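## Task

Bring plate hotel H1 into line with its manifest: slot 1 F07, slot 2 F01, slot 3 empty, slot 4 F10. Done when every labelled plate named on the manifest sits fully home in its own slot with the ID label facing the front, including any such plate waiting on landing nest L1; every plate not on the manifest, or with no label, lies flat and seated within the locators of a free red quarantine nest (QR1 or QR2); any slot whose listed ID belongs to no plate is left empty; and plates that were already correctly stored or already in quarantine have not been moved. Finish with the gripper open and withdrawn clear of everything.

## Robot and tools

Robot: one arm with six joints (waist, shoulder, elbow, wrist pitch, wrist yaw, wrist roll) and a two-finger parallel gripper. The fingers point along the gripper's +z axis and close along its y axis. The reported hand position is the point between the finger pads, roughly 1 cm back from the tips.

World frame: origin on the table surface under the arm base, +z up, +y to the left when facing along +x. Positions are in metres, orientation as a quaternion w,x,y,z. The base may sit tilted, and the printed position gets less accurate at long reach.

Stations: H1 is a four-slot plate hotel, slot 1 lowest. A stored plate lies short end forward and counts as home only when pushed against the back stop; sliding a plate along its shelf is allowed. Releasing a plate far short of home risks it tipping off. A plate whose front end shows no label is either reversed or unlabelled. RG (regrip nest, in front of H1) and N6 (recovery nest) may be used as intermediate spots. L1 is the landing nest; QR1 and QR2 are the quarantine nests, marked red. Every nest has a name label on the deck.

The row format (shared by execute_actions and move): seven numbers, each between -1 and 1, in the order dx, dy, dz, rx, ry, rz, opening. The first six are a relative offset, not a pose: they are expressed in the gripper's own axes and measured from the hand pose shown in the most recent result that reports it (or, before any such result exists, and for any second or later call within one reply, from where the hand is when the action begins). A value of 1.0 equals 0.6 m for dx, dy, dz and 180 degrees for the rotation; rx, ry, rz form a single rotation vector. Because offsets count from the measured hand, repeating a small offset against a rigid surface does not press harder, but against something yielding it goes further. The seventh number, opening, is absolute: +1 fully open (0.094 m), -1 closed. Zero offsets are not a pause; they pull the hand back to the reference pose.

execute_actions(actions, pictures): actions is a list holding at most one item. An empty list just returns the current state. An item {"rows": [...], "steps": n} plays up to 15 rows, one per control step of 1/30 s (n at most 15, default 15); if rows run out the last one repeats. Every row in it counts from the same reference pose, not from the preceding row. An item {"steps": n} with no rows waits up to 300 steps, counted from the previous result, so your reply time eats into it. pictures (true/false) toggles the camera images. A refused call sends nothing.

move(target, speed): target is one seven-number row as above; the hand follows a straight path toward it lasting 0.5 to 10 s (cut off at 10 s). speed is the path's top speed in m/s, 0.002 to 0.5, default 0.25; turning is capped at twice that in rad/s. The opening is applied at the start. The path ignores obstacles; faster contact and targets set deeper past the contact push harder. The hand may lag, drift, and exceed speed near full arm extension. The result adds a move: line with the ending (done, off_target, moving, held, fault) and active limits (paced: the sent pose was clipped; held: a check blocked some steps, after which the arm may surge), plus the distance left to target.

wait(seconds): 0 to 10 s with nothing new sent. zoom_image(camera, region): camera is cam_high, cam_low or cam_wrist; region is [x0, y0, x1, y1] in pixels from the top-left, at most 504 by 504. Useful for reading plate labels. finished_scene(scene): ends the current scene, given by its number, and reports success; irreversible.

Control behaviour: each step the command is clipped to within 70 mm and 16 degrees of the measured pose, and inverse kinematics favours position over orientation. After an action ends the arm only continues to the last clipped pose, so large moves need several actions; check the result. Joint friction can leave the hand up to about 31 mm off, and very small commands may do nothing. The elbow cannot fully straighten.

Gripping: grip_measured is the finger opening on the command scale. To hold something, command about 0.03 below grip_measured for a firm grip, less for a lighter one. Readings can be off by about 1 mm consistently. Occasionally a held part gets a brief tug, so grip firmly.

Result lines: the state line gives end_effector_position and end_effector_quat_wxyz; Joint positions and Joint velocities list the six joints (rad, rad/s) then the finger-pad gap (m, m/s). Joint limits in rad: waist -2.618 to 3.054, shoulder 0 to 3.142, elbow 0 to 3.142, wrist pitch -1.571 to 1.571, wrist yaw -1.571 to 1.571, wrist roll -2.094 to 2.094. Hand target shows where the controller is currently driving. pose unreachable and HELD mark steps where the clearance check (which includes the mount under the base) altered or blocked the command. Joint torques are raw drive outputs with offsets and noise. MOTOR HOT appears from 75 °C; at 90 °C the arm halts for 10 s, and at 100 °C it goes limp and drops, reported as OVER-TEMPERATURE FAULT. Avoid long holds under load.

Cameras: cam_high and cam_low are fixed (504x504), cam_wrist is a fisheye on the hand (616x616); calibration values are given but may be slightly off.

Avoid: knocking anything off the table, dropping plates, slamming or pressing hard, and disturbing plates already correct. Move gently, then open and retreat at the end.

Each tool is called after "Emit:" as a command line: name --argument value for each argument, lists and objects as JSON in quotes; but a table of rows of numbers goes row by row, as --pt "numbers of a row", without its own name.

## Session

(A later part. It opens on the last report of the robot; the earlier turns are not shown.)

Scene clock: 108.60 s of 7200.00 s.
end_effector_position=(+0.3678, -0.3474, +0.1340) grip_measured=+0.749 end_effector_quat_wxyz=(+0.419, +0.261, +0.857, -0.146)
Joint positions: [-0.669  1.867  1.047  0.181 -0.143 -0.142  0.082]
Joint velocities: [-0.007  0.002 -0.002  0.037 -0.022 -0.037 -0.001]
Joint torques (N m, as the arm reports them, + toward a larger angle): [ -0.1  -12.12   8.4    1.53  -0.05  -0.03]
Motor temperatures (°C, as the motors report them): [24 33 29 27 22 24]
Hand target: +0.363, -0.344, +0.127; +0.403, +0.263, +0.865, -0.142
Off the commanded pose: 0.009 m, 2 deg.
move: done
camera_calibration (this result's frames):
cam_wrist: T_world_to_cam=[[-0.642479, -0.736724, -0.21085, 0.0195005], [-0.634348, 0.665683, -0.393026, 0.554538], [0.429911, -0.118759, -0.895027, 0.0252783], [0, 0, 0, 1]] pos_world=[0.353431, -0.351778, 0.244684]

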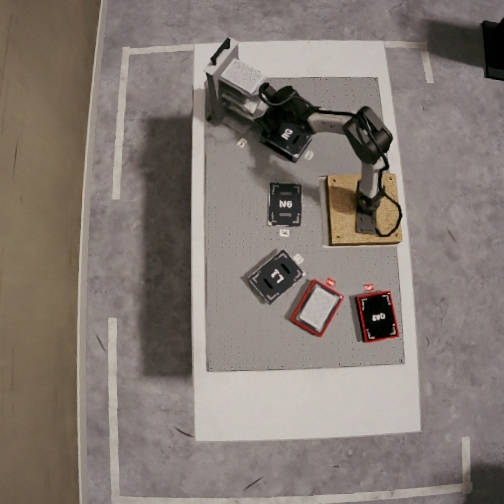

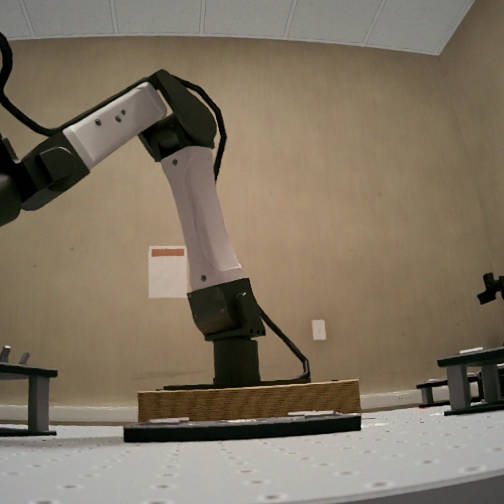

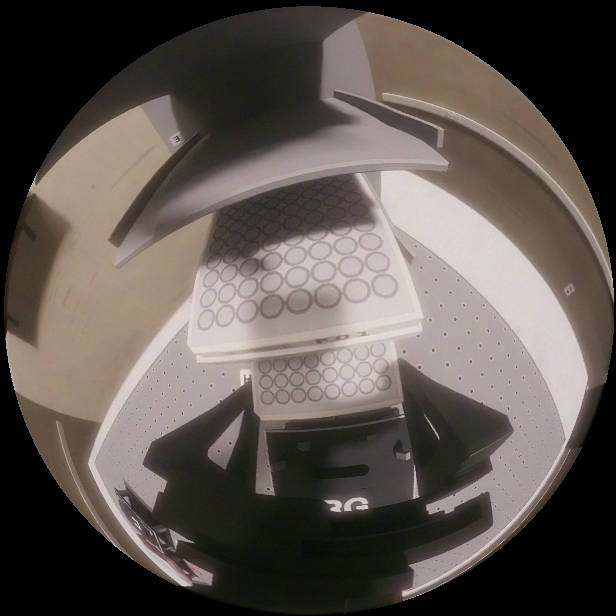

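Resting. Release and back off 6 cm, pitching up to 20°.

Emit:
move --target '[0,0,0,0,0,0,1]'

Emit:
move --target '[0.065,0,-0.08,0,-0.09,0,1]' --speed 0.08

Emit:
zoom_image --camera "cam_wrist" --region '[150, 100, 470, 420]'

Scene clock: 110.30 s of 7200.00 s.
end_effector_position=(+0.3679, -0.3474, +0.1342) grip_measured=+1.000 end_effector_quat_wxyz=(+0.420, +0.261, +0.857, -0.146)
Joint positions: [-0.669  1.867  1.047  0.181 -0.143 -0.142  0.094]
Joint velocities: [-0.007  0.017  0.012  0.007 -0.007  0.022  0.   ]
Joint torques (N m, as the arm reports them, + toward a larger angle): [ -0.02 -12.2    8.26   1.93  -0.09   0.06]
Motor temperatures (°C, as the motors report them): [24 33 29 28 22 24]
Hand target: +0.368, -0.347, +0.134; +0.419, +0.261, +0.857, -0.146
Off the commanded pose: 0.000 m, 0 deg.
move: done
camera_calibration (this result's frames):
cam_wrist: T_world_to_cam=[[-0.642364, -0.736843, -0.210784, 0.0194301], [-0.634143, 0.665463, -0.393727, 0.554643], [0.430384, -0.119249, -0.894734, 0.0249826], [0, 0, 0, 1]] pos_world=[0.353452, -0.351799, 0.244827]

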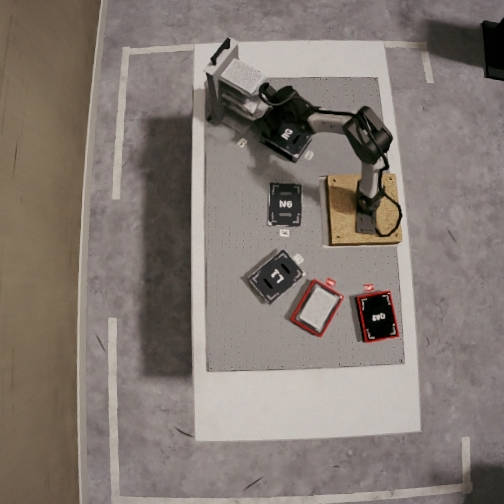

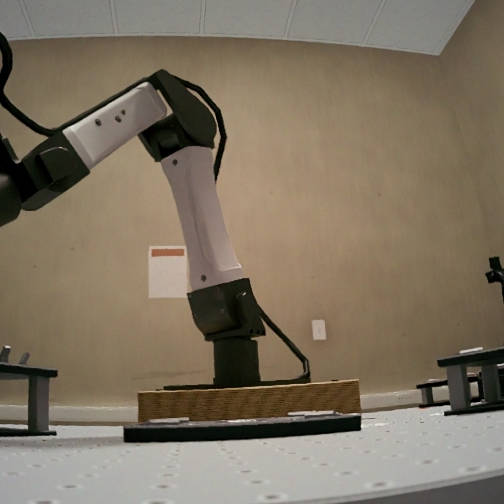

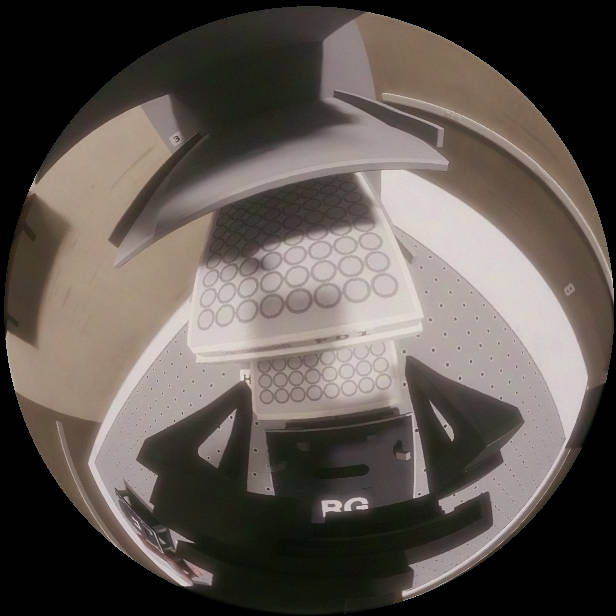

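Scene clock: 112.63 s of 7200.00 s.
end_effector_position=(+0.3223, -0.3171, +0.1360) grip_measured=+1.000 end_effector_quat_wxyz=(+0.536, +0.234, +0.788, -0.190)
Joint positions: [-0.724  1.784  0.592  0.841 -0.22  -0.128  0.094]
Joint velocities: [-0.022 -0.007 -0.002  0.007  0.007 -0.051  0.   ]
Joint torques (N m, as the arm reports them, + toward a larger angle): [ -0.7  -10.81   4.36   2.22  -0.2    0.16]
Motor temperatures (°C, as the motors report them): [24 33 29 28 22 24]
Hand target: +0.316, -0.312, +0.133; +0.536, +0.239, +0.789, -0.182
Off the commanded pose: 0.008 m, 1 deg.
move: done
camera_calibration (this result's frames):
cam_wrist: T_world_to_cam=[[-0.587733, -0.779596, -0.216333, -0.0175008], [-0.520418, 0.569019, -0.636697, 0.472068], [0.619464, -0.261624, -0.740147, -0.0773188], [0, 0, 0, 1]] pos_world=[0.283283, -0.302488, 0.239551]

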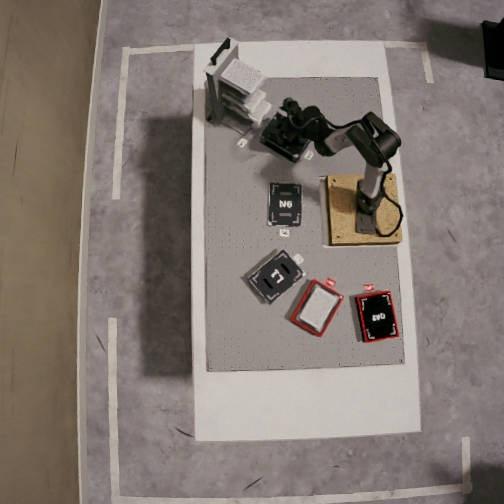

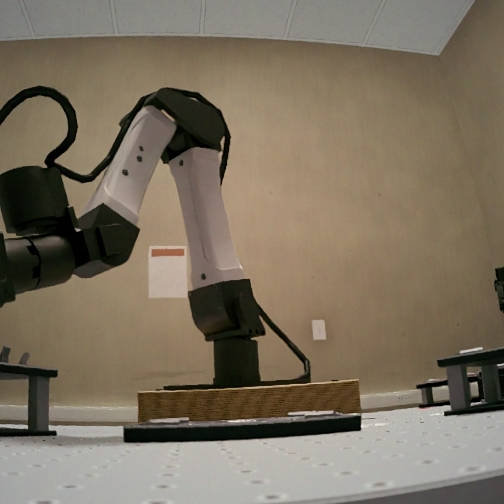

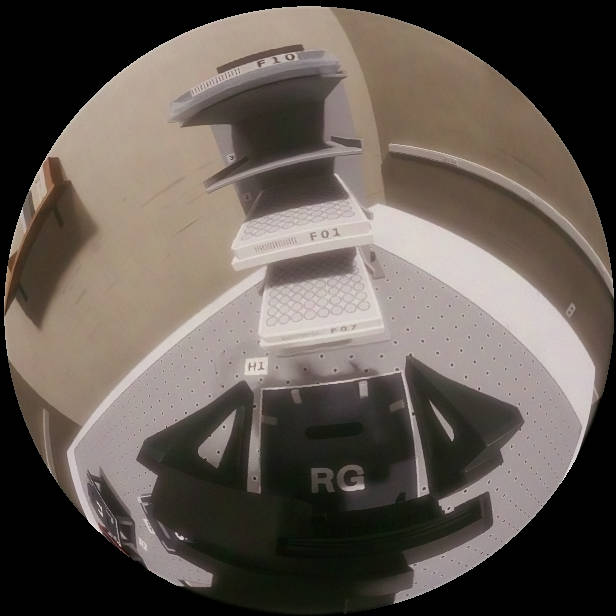

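Region (150, 100, 470, 420) of cam_wrist's 616x616 image, scaled by 1.575, with more detail than that image has.

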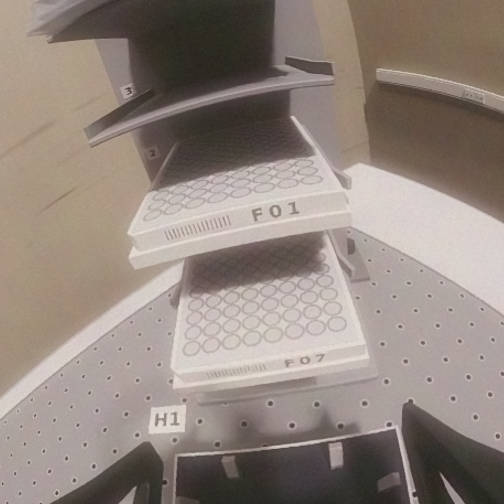

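Emit:
move --target '[0.004,0,0.052,0,0,0,0.1]' --speed 0.04

Scene clock: 114.60 s of 7200.00 s.
end_effector_position=(+0.3396, -0.3290, +0.1248) grip_measured=+0.102 end_effector_quat_wxyz=(+0.536, +0.231, +0.790, -0.188)
Joint positions: [-0.71   1.885  0.67   0.863 -0.214 -0.127  0.052]
Joint velocities: [ 0.012  0.012  0.012 -0.051 -0.007  0.007 -0.001]
Joint torques (N m, as the arm reports them, + toward a larger angle): [ 0.66 -8.18  8.62  2.16  0.02  0.14]
Motor temperatures (°C, as the motors report them): [24 33 29 28 22 24]
Hand target: +0.345, -0.333, +0.122; +0.536, +0.234, +0.788, -0.189
Off the commanded pose: 0.008 m, 0 deg.
move: done
camera_calibration (this result's frames):
cam_wrist: T_world_to_cam=[[-0.58206, -0.784171, -0.215131, -0.0226152], [-0.526364, 0.56501, -0.635377, 0.481196], [0.619796, -0.256591, -0.74163, -0.0976245], [0, 0, 0, 1]] pos_world=[0.300628, -0.314664, 0.228474]

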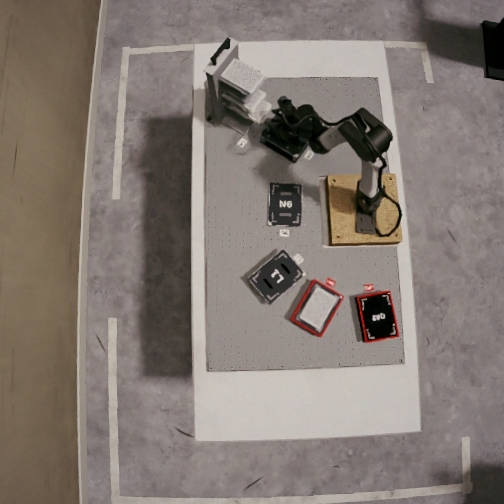

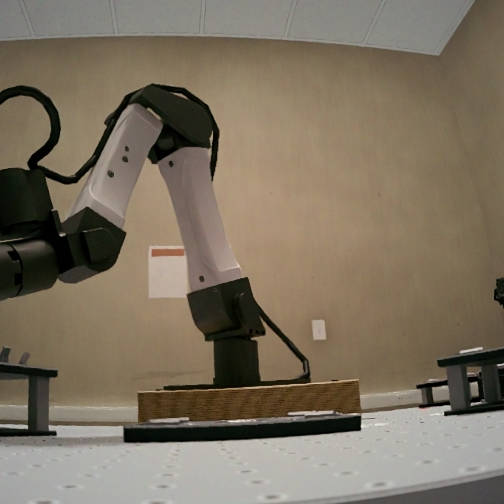

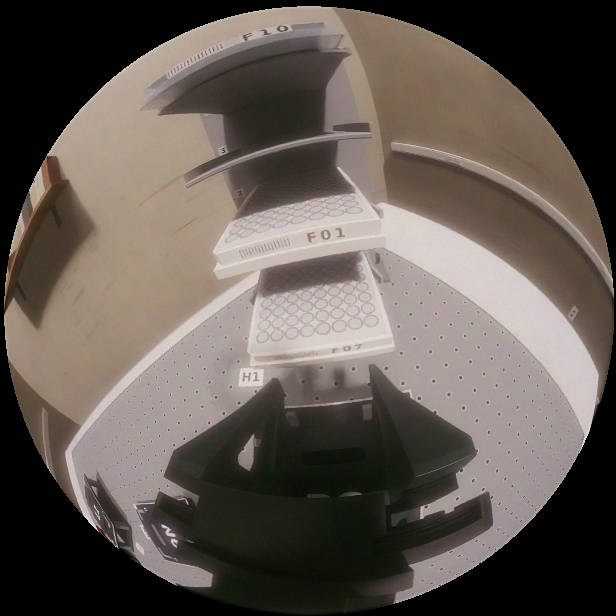

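Forward 4.5 cm, up 3 mm.

Emit:
move --target '[-0.031,0,0.068,0.004,0,0,0.1]' --speed 0.02

Scene clock: 117.57 s of 7200.00 s.
end_effector_position=(+0.3713, -0.3513, +0.1399) grip_measured=+0.102 end_effector_quat_wxyz=(+0.548, +0.225, +0.781, -0.199)
Joint positions: [-0.682  1.953  0.824  0.815 -0.182 -0.124  0.052]
Joint velocities: [ 0.002 -0.012 -0.012 -0.007 -0.037  0.007 -0.   ]
Joint torques (N m, as the arm reports them, + toward a larger angle): [ 0.82 -8.9   9.55  1.86  0.06  0.19]
Motor temperatures (°C, as the motors report them): [24 33 29 28 22 24]
Hand target: +0.376, -0.353, +0.128; +0.535, +0.234, +0.788, -0.193
Off the commanded pose: 0.014 m, 2 deg.
move: off_target
camera_calibration (this result's frames):
cam_wrist: T_world_to_cam=[[-0.579868, -0.78972, -0.200237, -0.0232349], [-0.511518, 0.5442, -0.664978, 0.511457], [0.634115, -0.283175, -0.719521, -0.129623], [0, 0, 0, 1]] pos_world=[0.330342, -0.33339, 0.242188]

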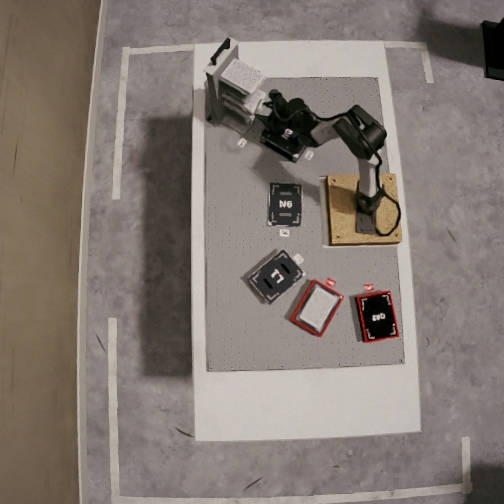

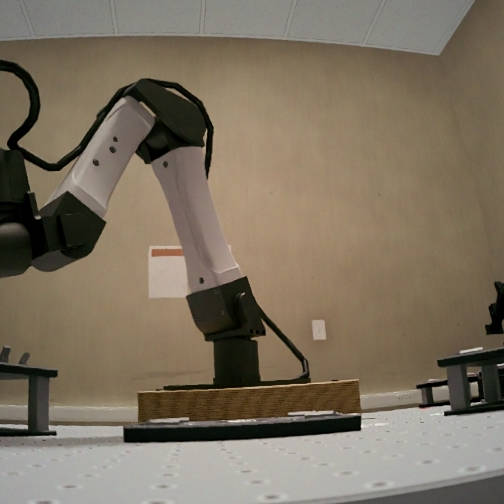

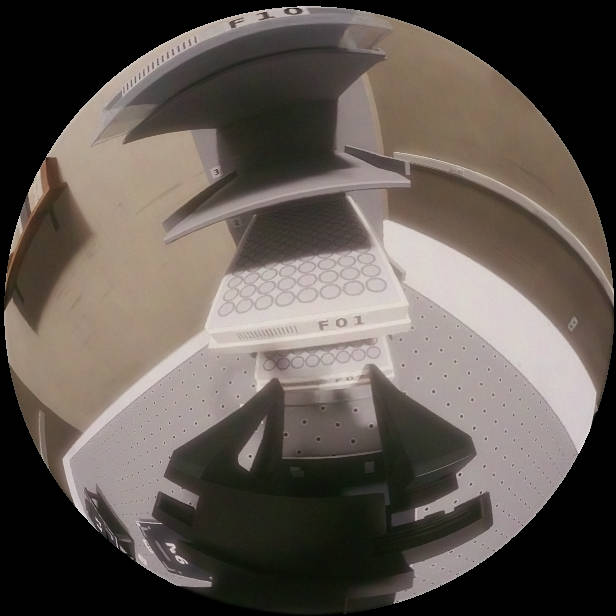

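Emit:
move --target '[0.005,0,-0.05,0,0.01,0,0.1]' --speed 0.04

Emit:
zoom_image --camera "cam_high" --region '[200, 40, 300, 140]'

Scene clock: 119.53 s of 7200.00 s.
end_effector_position=(+0.3560, -0.3413, +0.1563) grip_measured=+0.102 end_effector_quat_wxyz=(+0.549, +0.227, +0.778, -0.204)
Joint positions: [-0.691  1.85   0.757  0.786 -0.182 -0.126  0.052]
Joint velocities: [-0.002 -0.002 -0.012 -0.022  0.051  0.037  0.   ]
Joint torques (N m, as the arm reports them, + toward a larger angle): [ -0.71 -12.44   4.75   1.94  -0.17  -0.07]
Motor temperatures (°C, as the motors report them): [24 33 29 28 22 24]
Hand target: +0.348, -0.335, +0.147; +0.535, +0.228, +0.789, -0.196
Off the commanded pose: 0.015 m, 2 deg.
move: off_target
camera_calibration (this result's frames):
cam_wrist: T_world_to_cam=[[-0.586027, -0.785772, -0.197826, -0.0177703], [-0.504295, 0.544782, -0.669999, 0.507457], [0.634239, -0.292875, -0.715518, -0.109185], [0, 0, 0, 1]] pos_world=[0.314744, -0.322394, 0.258357]

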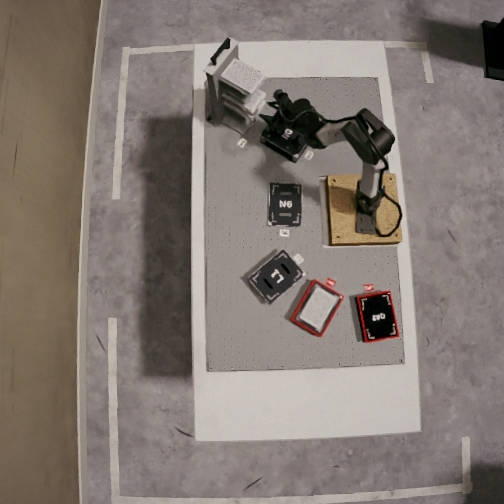

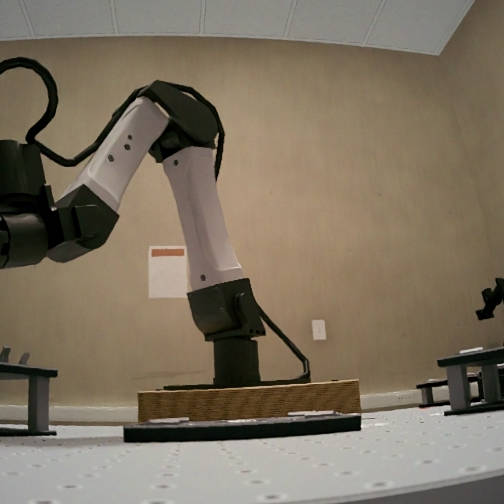

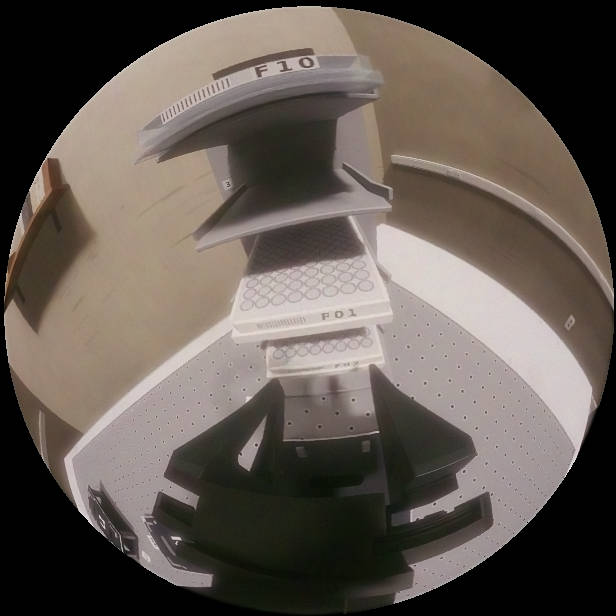

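Region (200, 40, 300, 140) of cam_high's 504x504 image, scaled by 5.040, with more detail than that image has.

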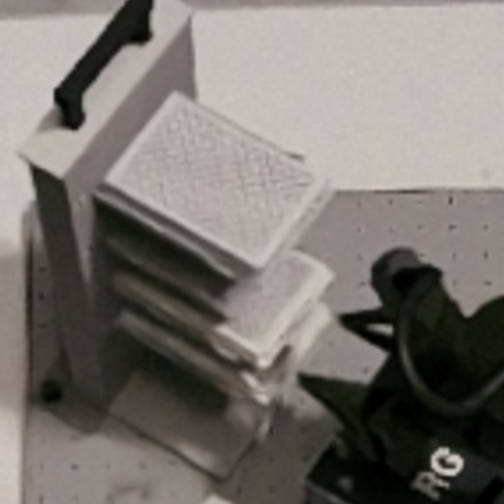

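Emit:
move --target '[0.063,0,0.028,0,0.01,0,0.1]' --speed 0.05

Scene clock: 121.53 s of 7200.00 s.
end_effector_position=(+0.3584, -0.3442, +0.1250) grip_measured=+0.102 end_effector_quat_wxyz=(+0.543, +0.229, +0.783, -0.200)
Joint positions: [-0.691  1.962  0.757  0.882 -0.182 -0.126  0.052]
Joint velocities: [-0.007 -0.022 -0.027 -0.037  0.007 -0.007  0.001]
Joint torques (N m, as the arm reports them, + toward a larger angle): [-0.16 -9.2   6.78  2.2  -0.06 -0.02]
Motor temperatures (°C, as the motors report them): [24 33 29 29 22 24]
Hand target: +0.357, -0.345, +0.115; +0.536, +0.230, +0.787, -0.200
Off the commanded pose: 0.010 m, 1 deg.
move: done
camera_calibration (this result's frames):
cam_wrist: T_world_to_cam=[[-0.588319, -0.783373, -0.200517, -0.0228735], [-0.511975, 0.552794, -0.657496, 0.493342], [0.625909, -0.284157, -0.726287, -0.126648], [0, 0, 0, 1]] pos_world=[0.318392, -0.326623, 0.227801]

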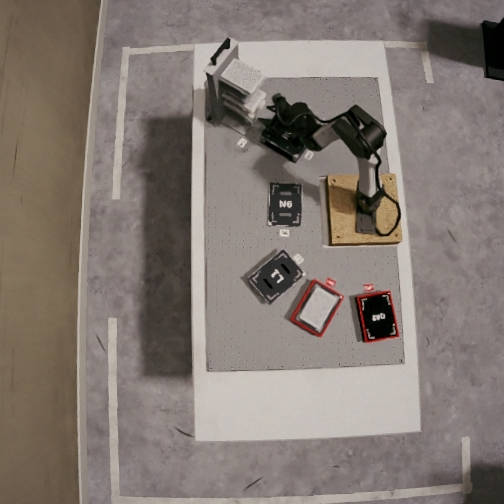

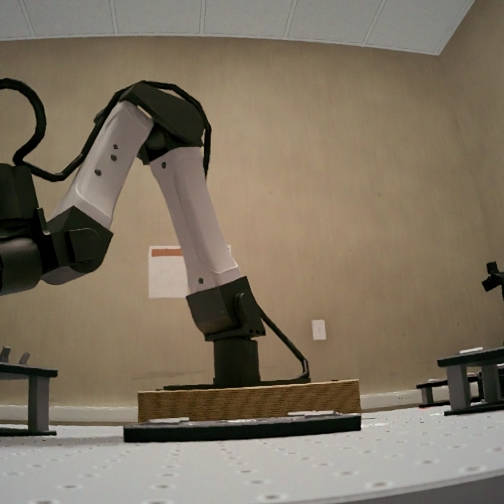

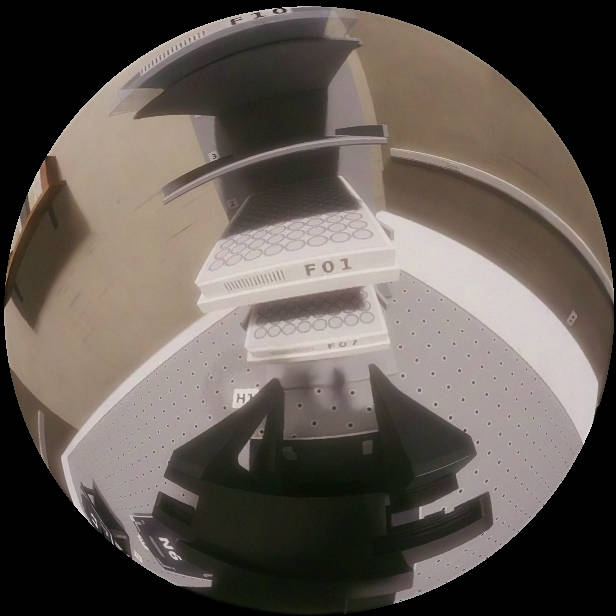

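Emit:
move --target '[-0.012,0,0.046,0,0,0,0.1]' --speed 0.02

Emit:
move --target '[0.0,0,-0.2,0,0,0,1]' --speed 0.15

Emit:
zoom_image --camera "cam_high" --region '[200, 40, 300, 140]'

Scene clock: 124.97 s of 7200.00 s.
end_effector_position=(+0.3685, -0.3545, +0.1357) grip_measured=+0.102 end_effector_quat_wxyz=(+0.554, +0.225, +0.775, -0.206)
Joint positions: [-0.691  1.979  0.813  0.873 -0.183 -0.126  0.052]
Joint velocities: [ 0.002  0.012  0.007 -0.022 -0.007  0.051 -0.001]
Joint torques (N m, as the arm reports them, + toward a larger angle): [ 1.39 -7.07 11.57  1.87  0.07  0.12]
Motor temperatures (°C, as the motors report them): [24 33 29 29 22 24]
Hand target: +0.380, -0.359, +0.123; +0.543, +0.229, +0.783, -0.200
Off the commanded pose: 0.019 m, 2 deg.
move: off_target
camera_calibration (this result's frames):
cam_wrist: T_world_to_cam=[[-0.582978, -0.788636, -0.195424, -0.0274044], [-0.499253, 0.537468, -0.679614, 0.504069], [0.641002, -0.298634, -0.70706, -0.141425], [0, 0, 0, 1]] pos_world=[0.326335, -0.334767, 0.237221]

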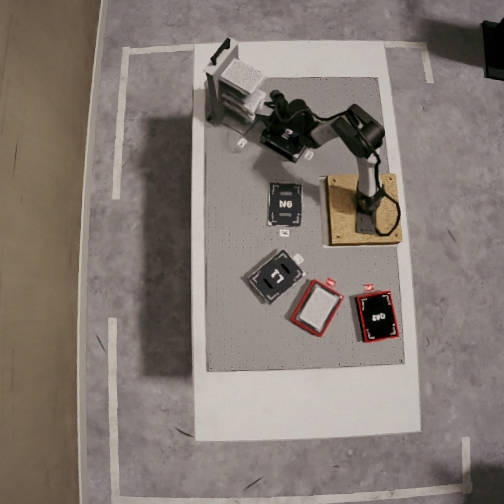

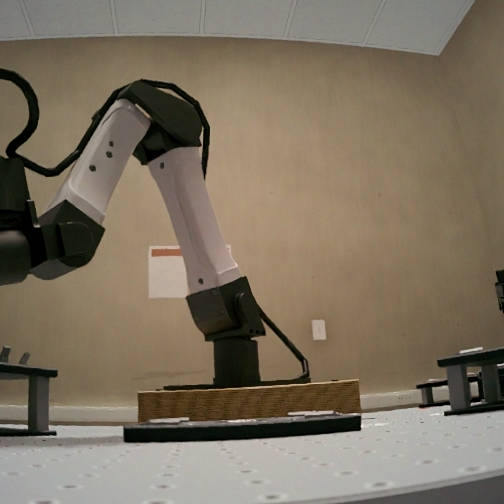

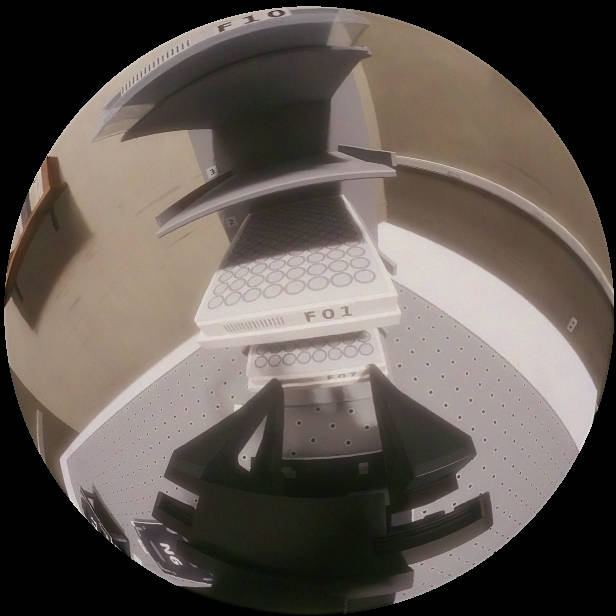

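Scene clock: 126.37 s of 7200.00 s.
end_effector_position=(+0.2832, -0.2957, +0.1836) grip_measured=+1.000 end_effector_quat_wxyz=(+0.565, +0.223, +0.765, -0.215)
Joint positions: [-0.782  1.499  0.438  0.797 -0.264 -0.147  0.094]
Joint velocities: [ 0.012 -0.017  0.007 -0.022 -0.007 -0.007  0.   ]
Joint torques (N m, as the arm reports them, + toward a larger angle): [-0.71 -8.49  4.96  1.94 -0.18 -0.07]
Motor temperatures (°C, as the motors report them): [24 34 29 29 22 24]
Hand target: +0.276, -0.288, +0.173; +0.553, +0.224, +0.775, -0.207
Off the commanded pose: 0.016 m, 2 deg.
move: off_target
camera_calibration (this result's frames):
cam_wrist: T_world_to_cam=[[-0.584023, -0.789166, -0.190091, -0.022161], [-0.478464, 0.523843, -0.704742, 0.457125], [0.655736, -0.320634, -0.683523, -0.0503142], [0, 0, 0, 1]] pos_world=[0.238768, -0.273083, 0.283552]

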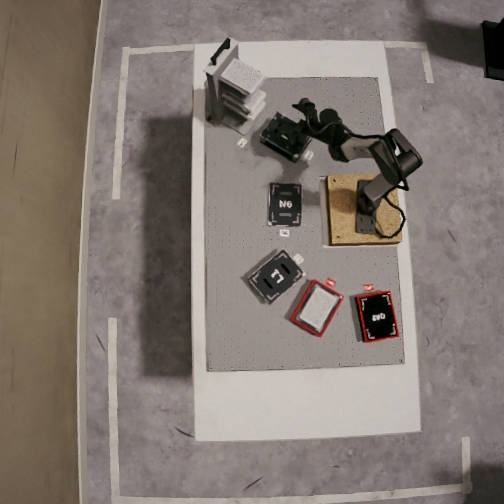

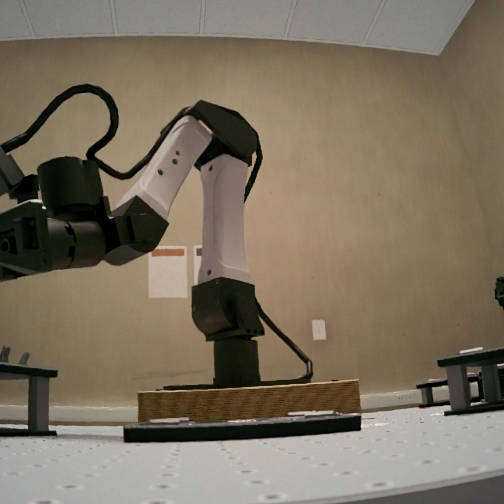

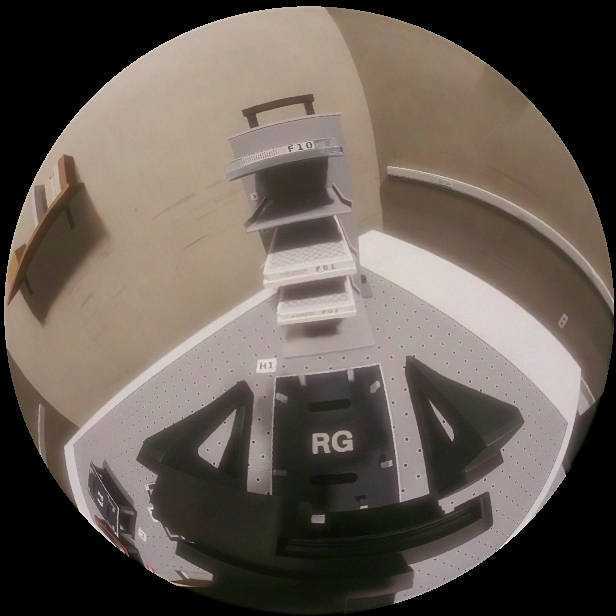

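Region (200, 40, 300, 140) of cam_high's 504x504 image, scaled by 5.040, with more detail than that image has.

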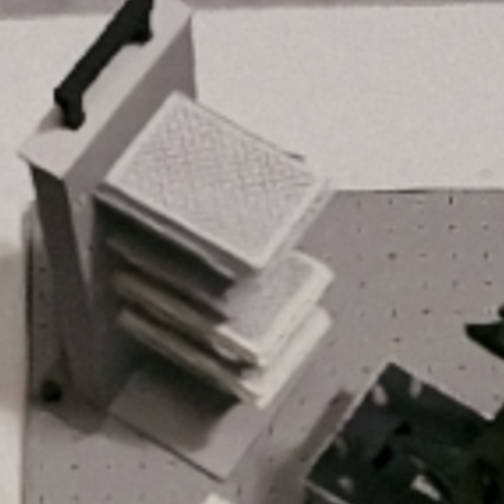

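All aligned.

Emit:
finished_scene --scene 1

The scene is finished: the task was done.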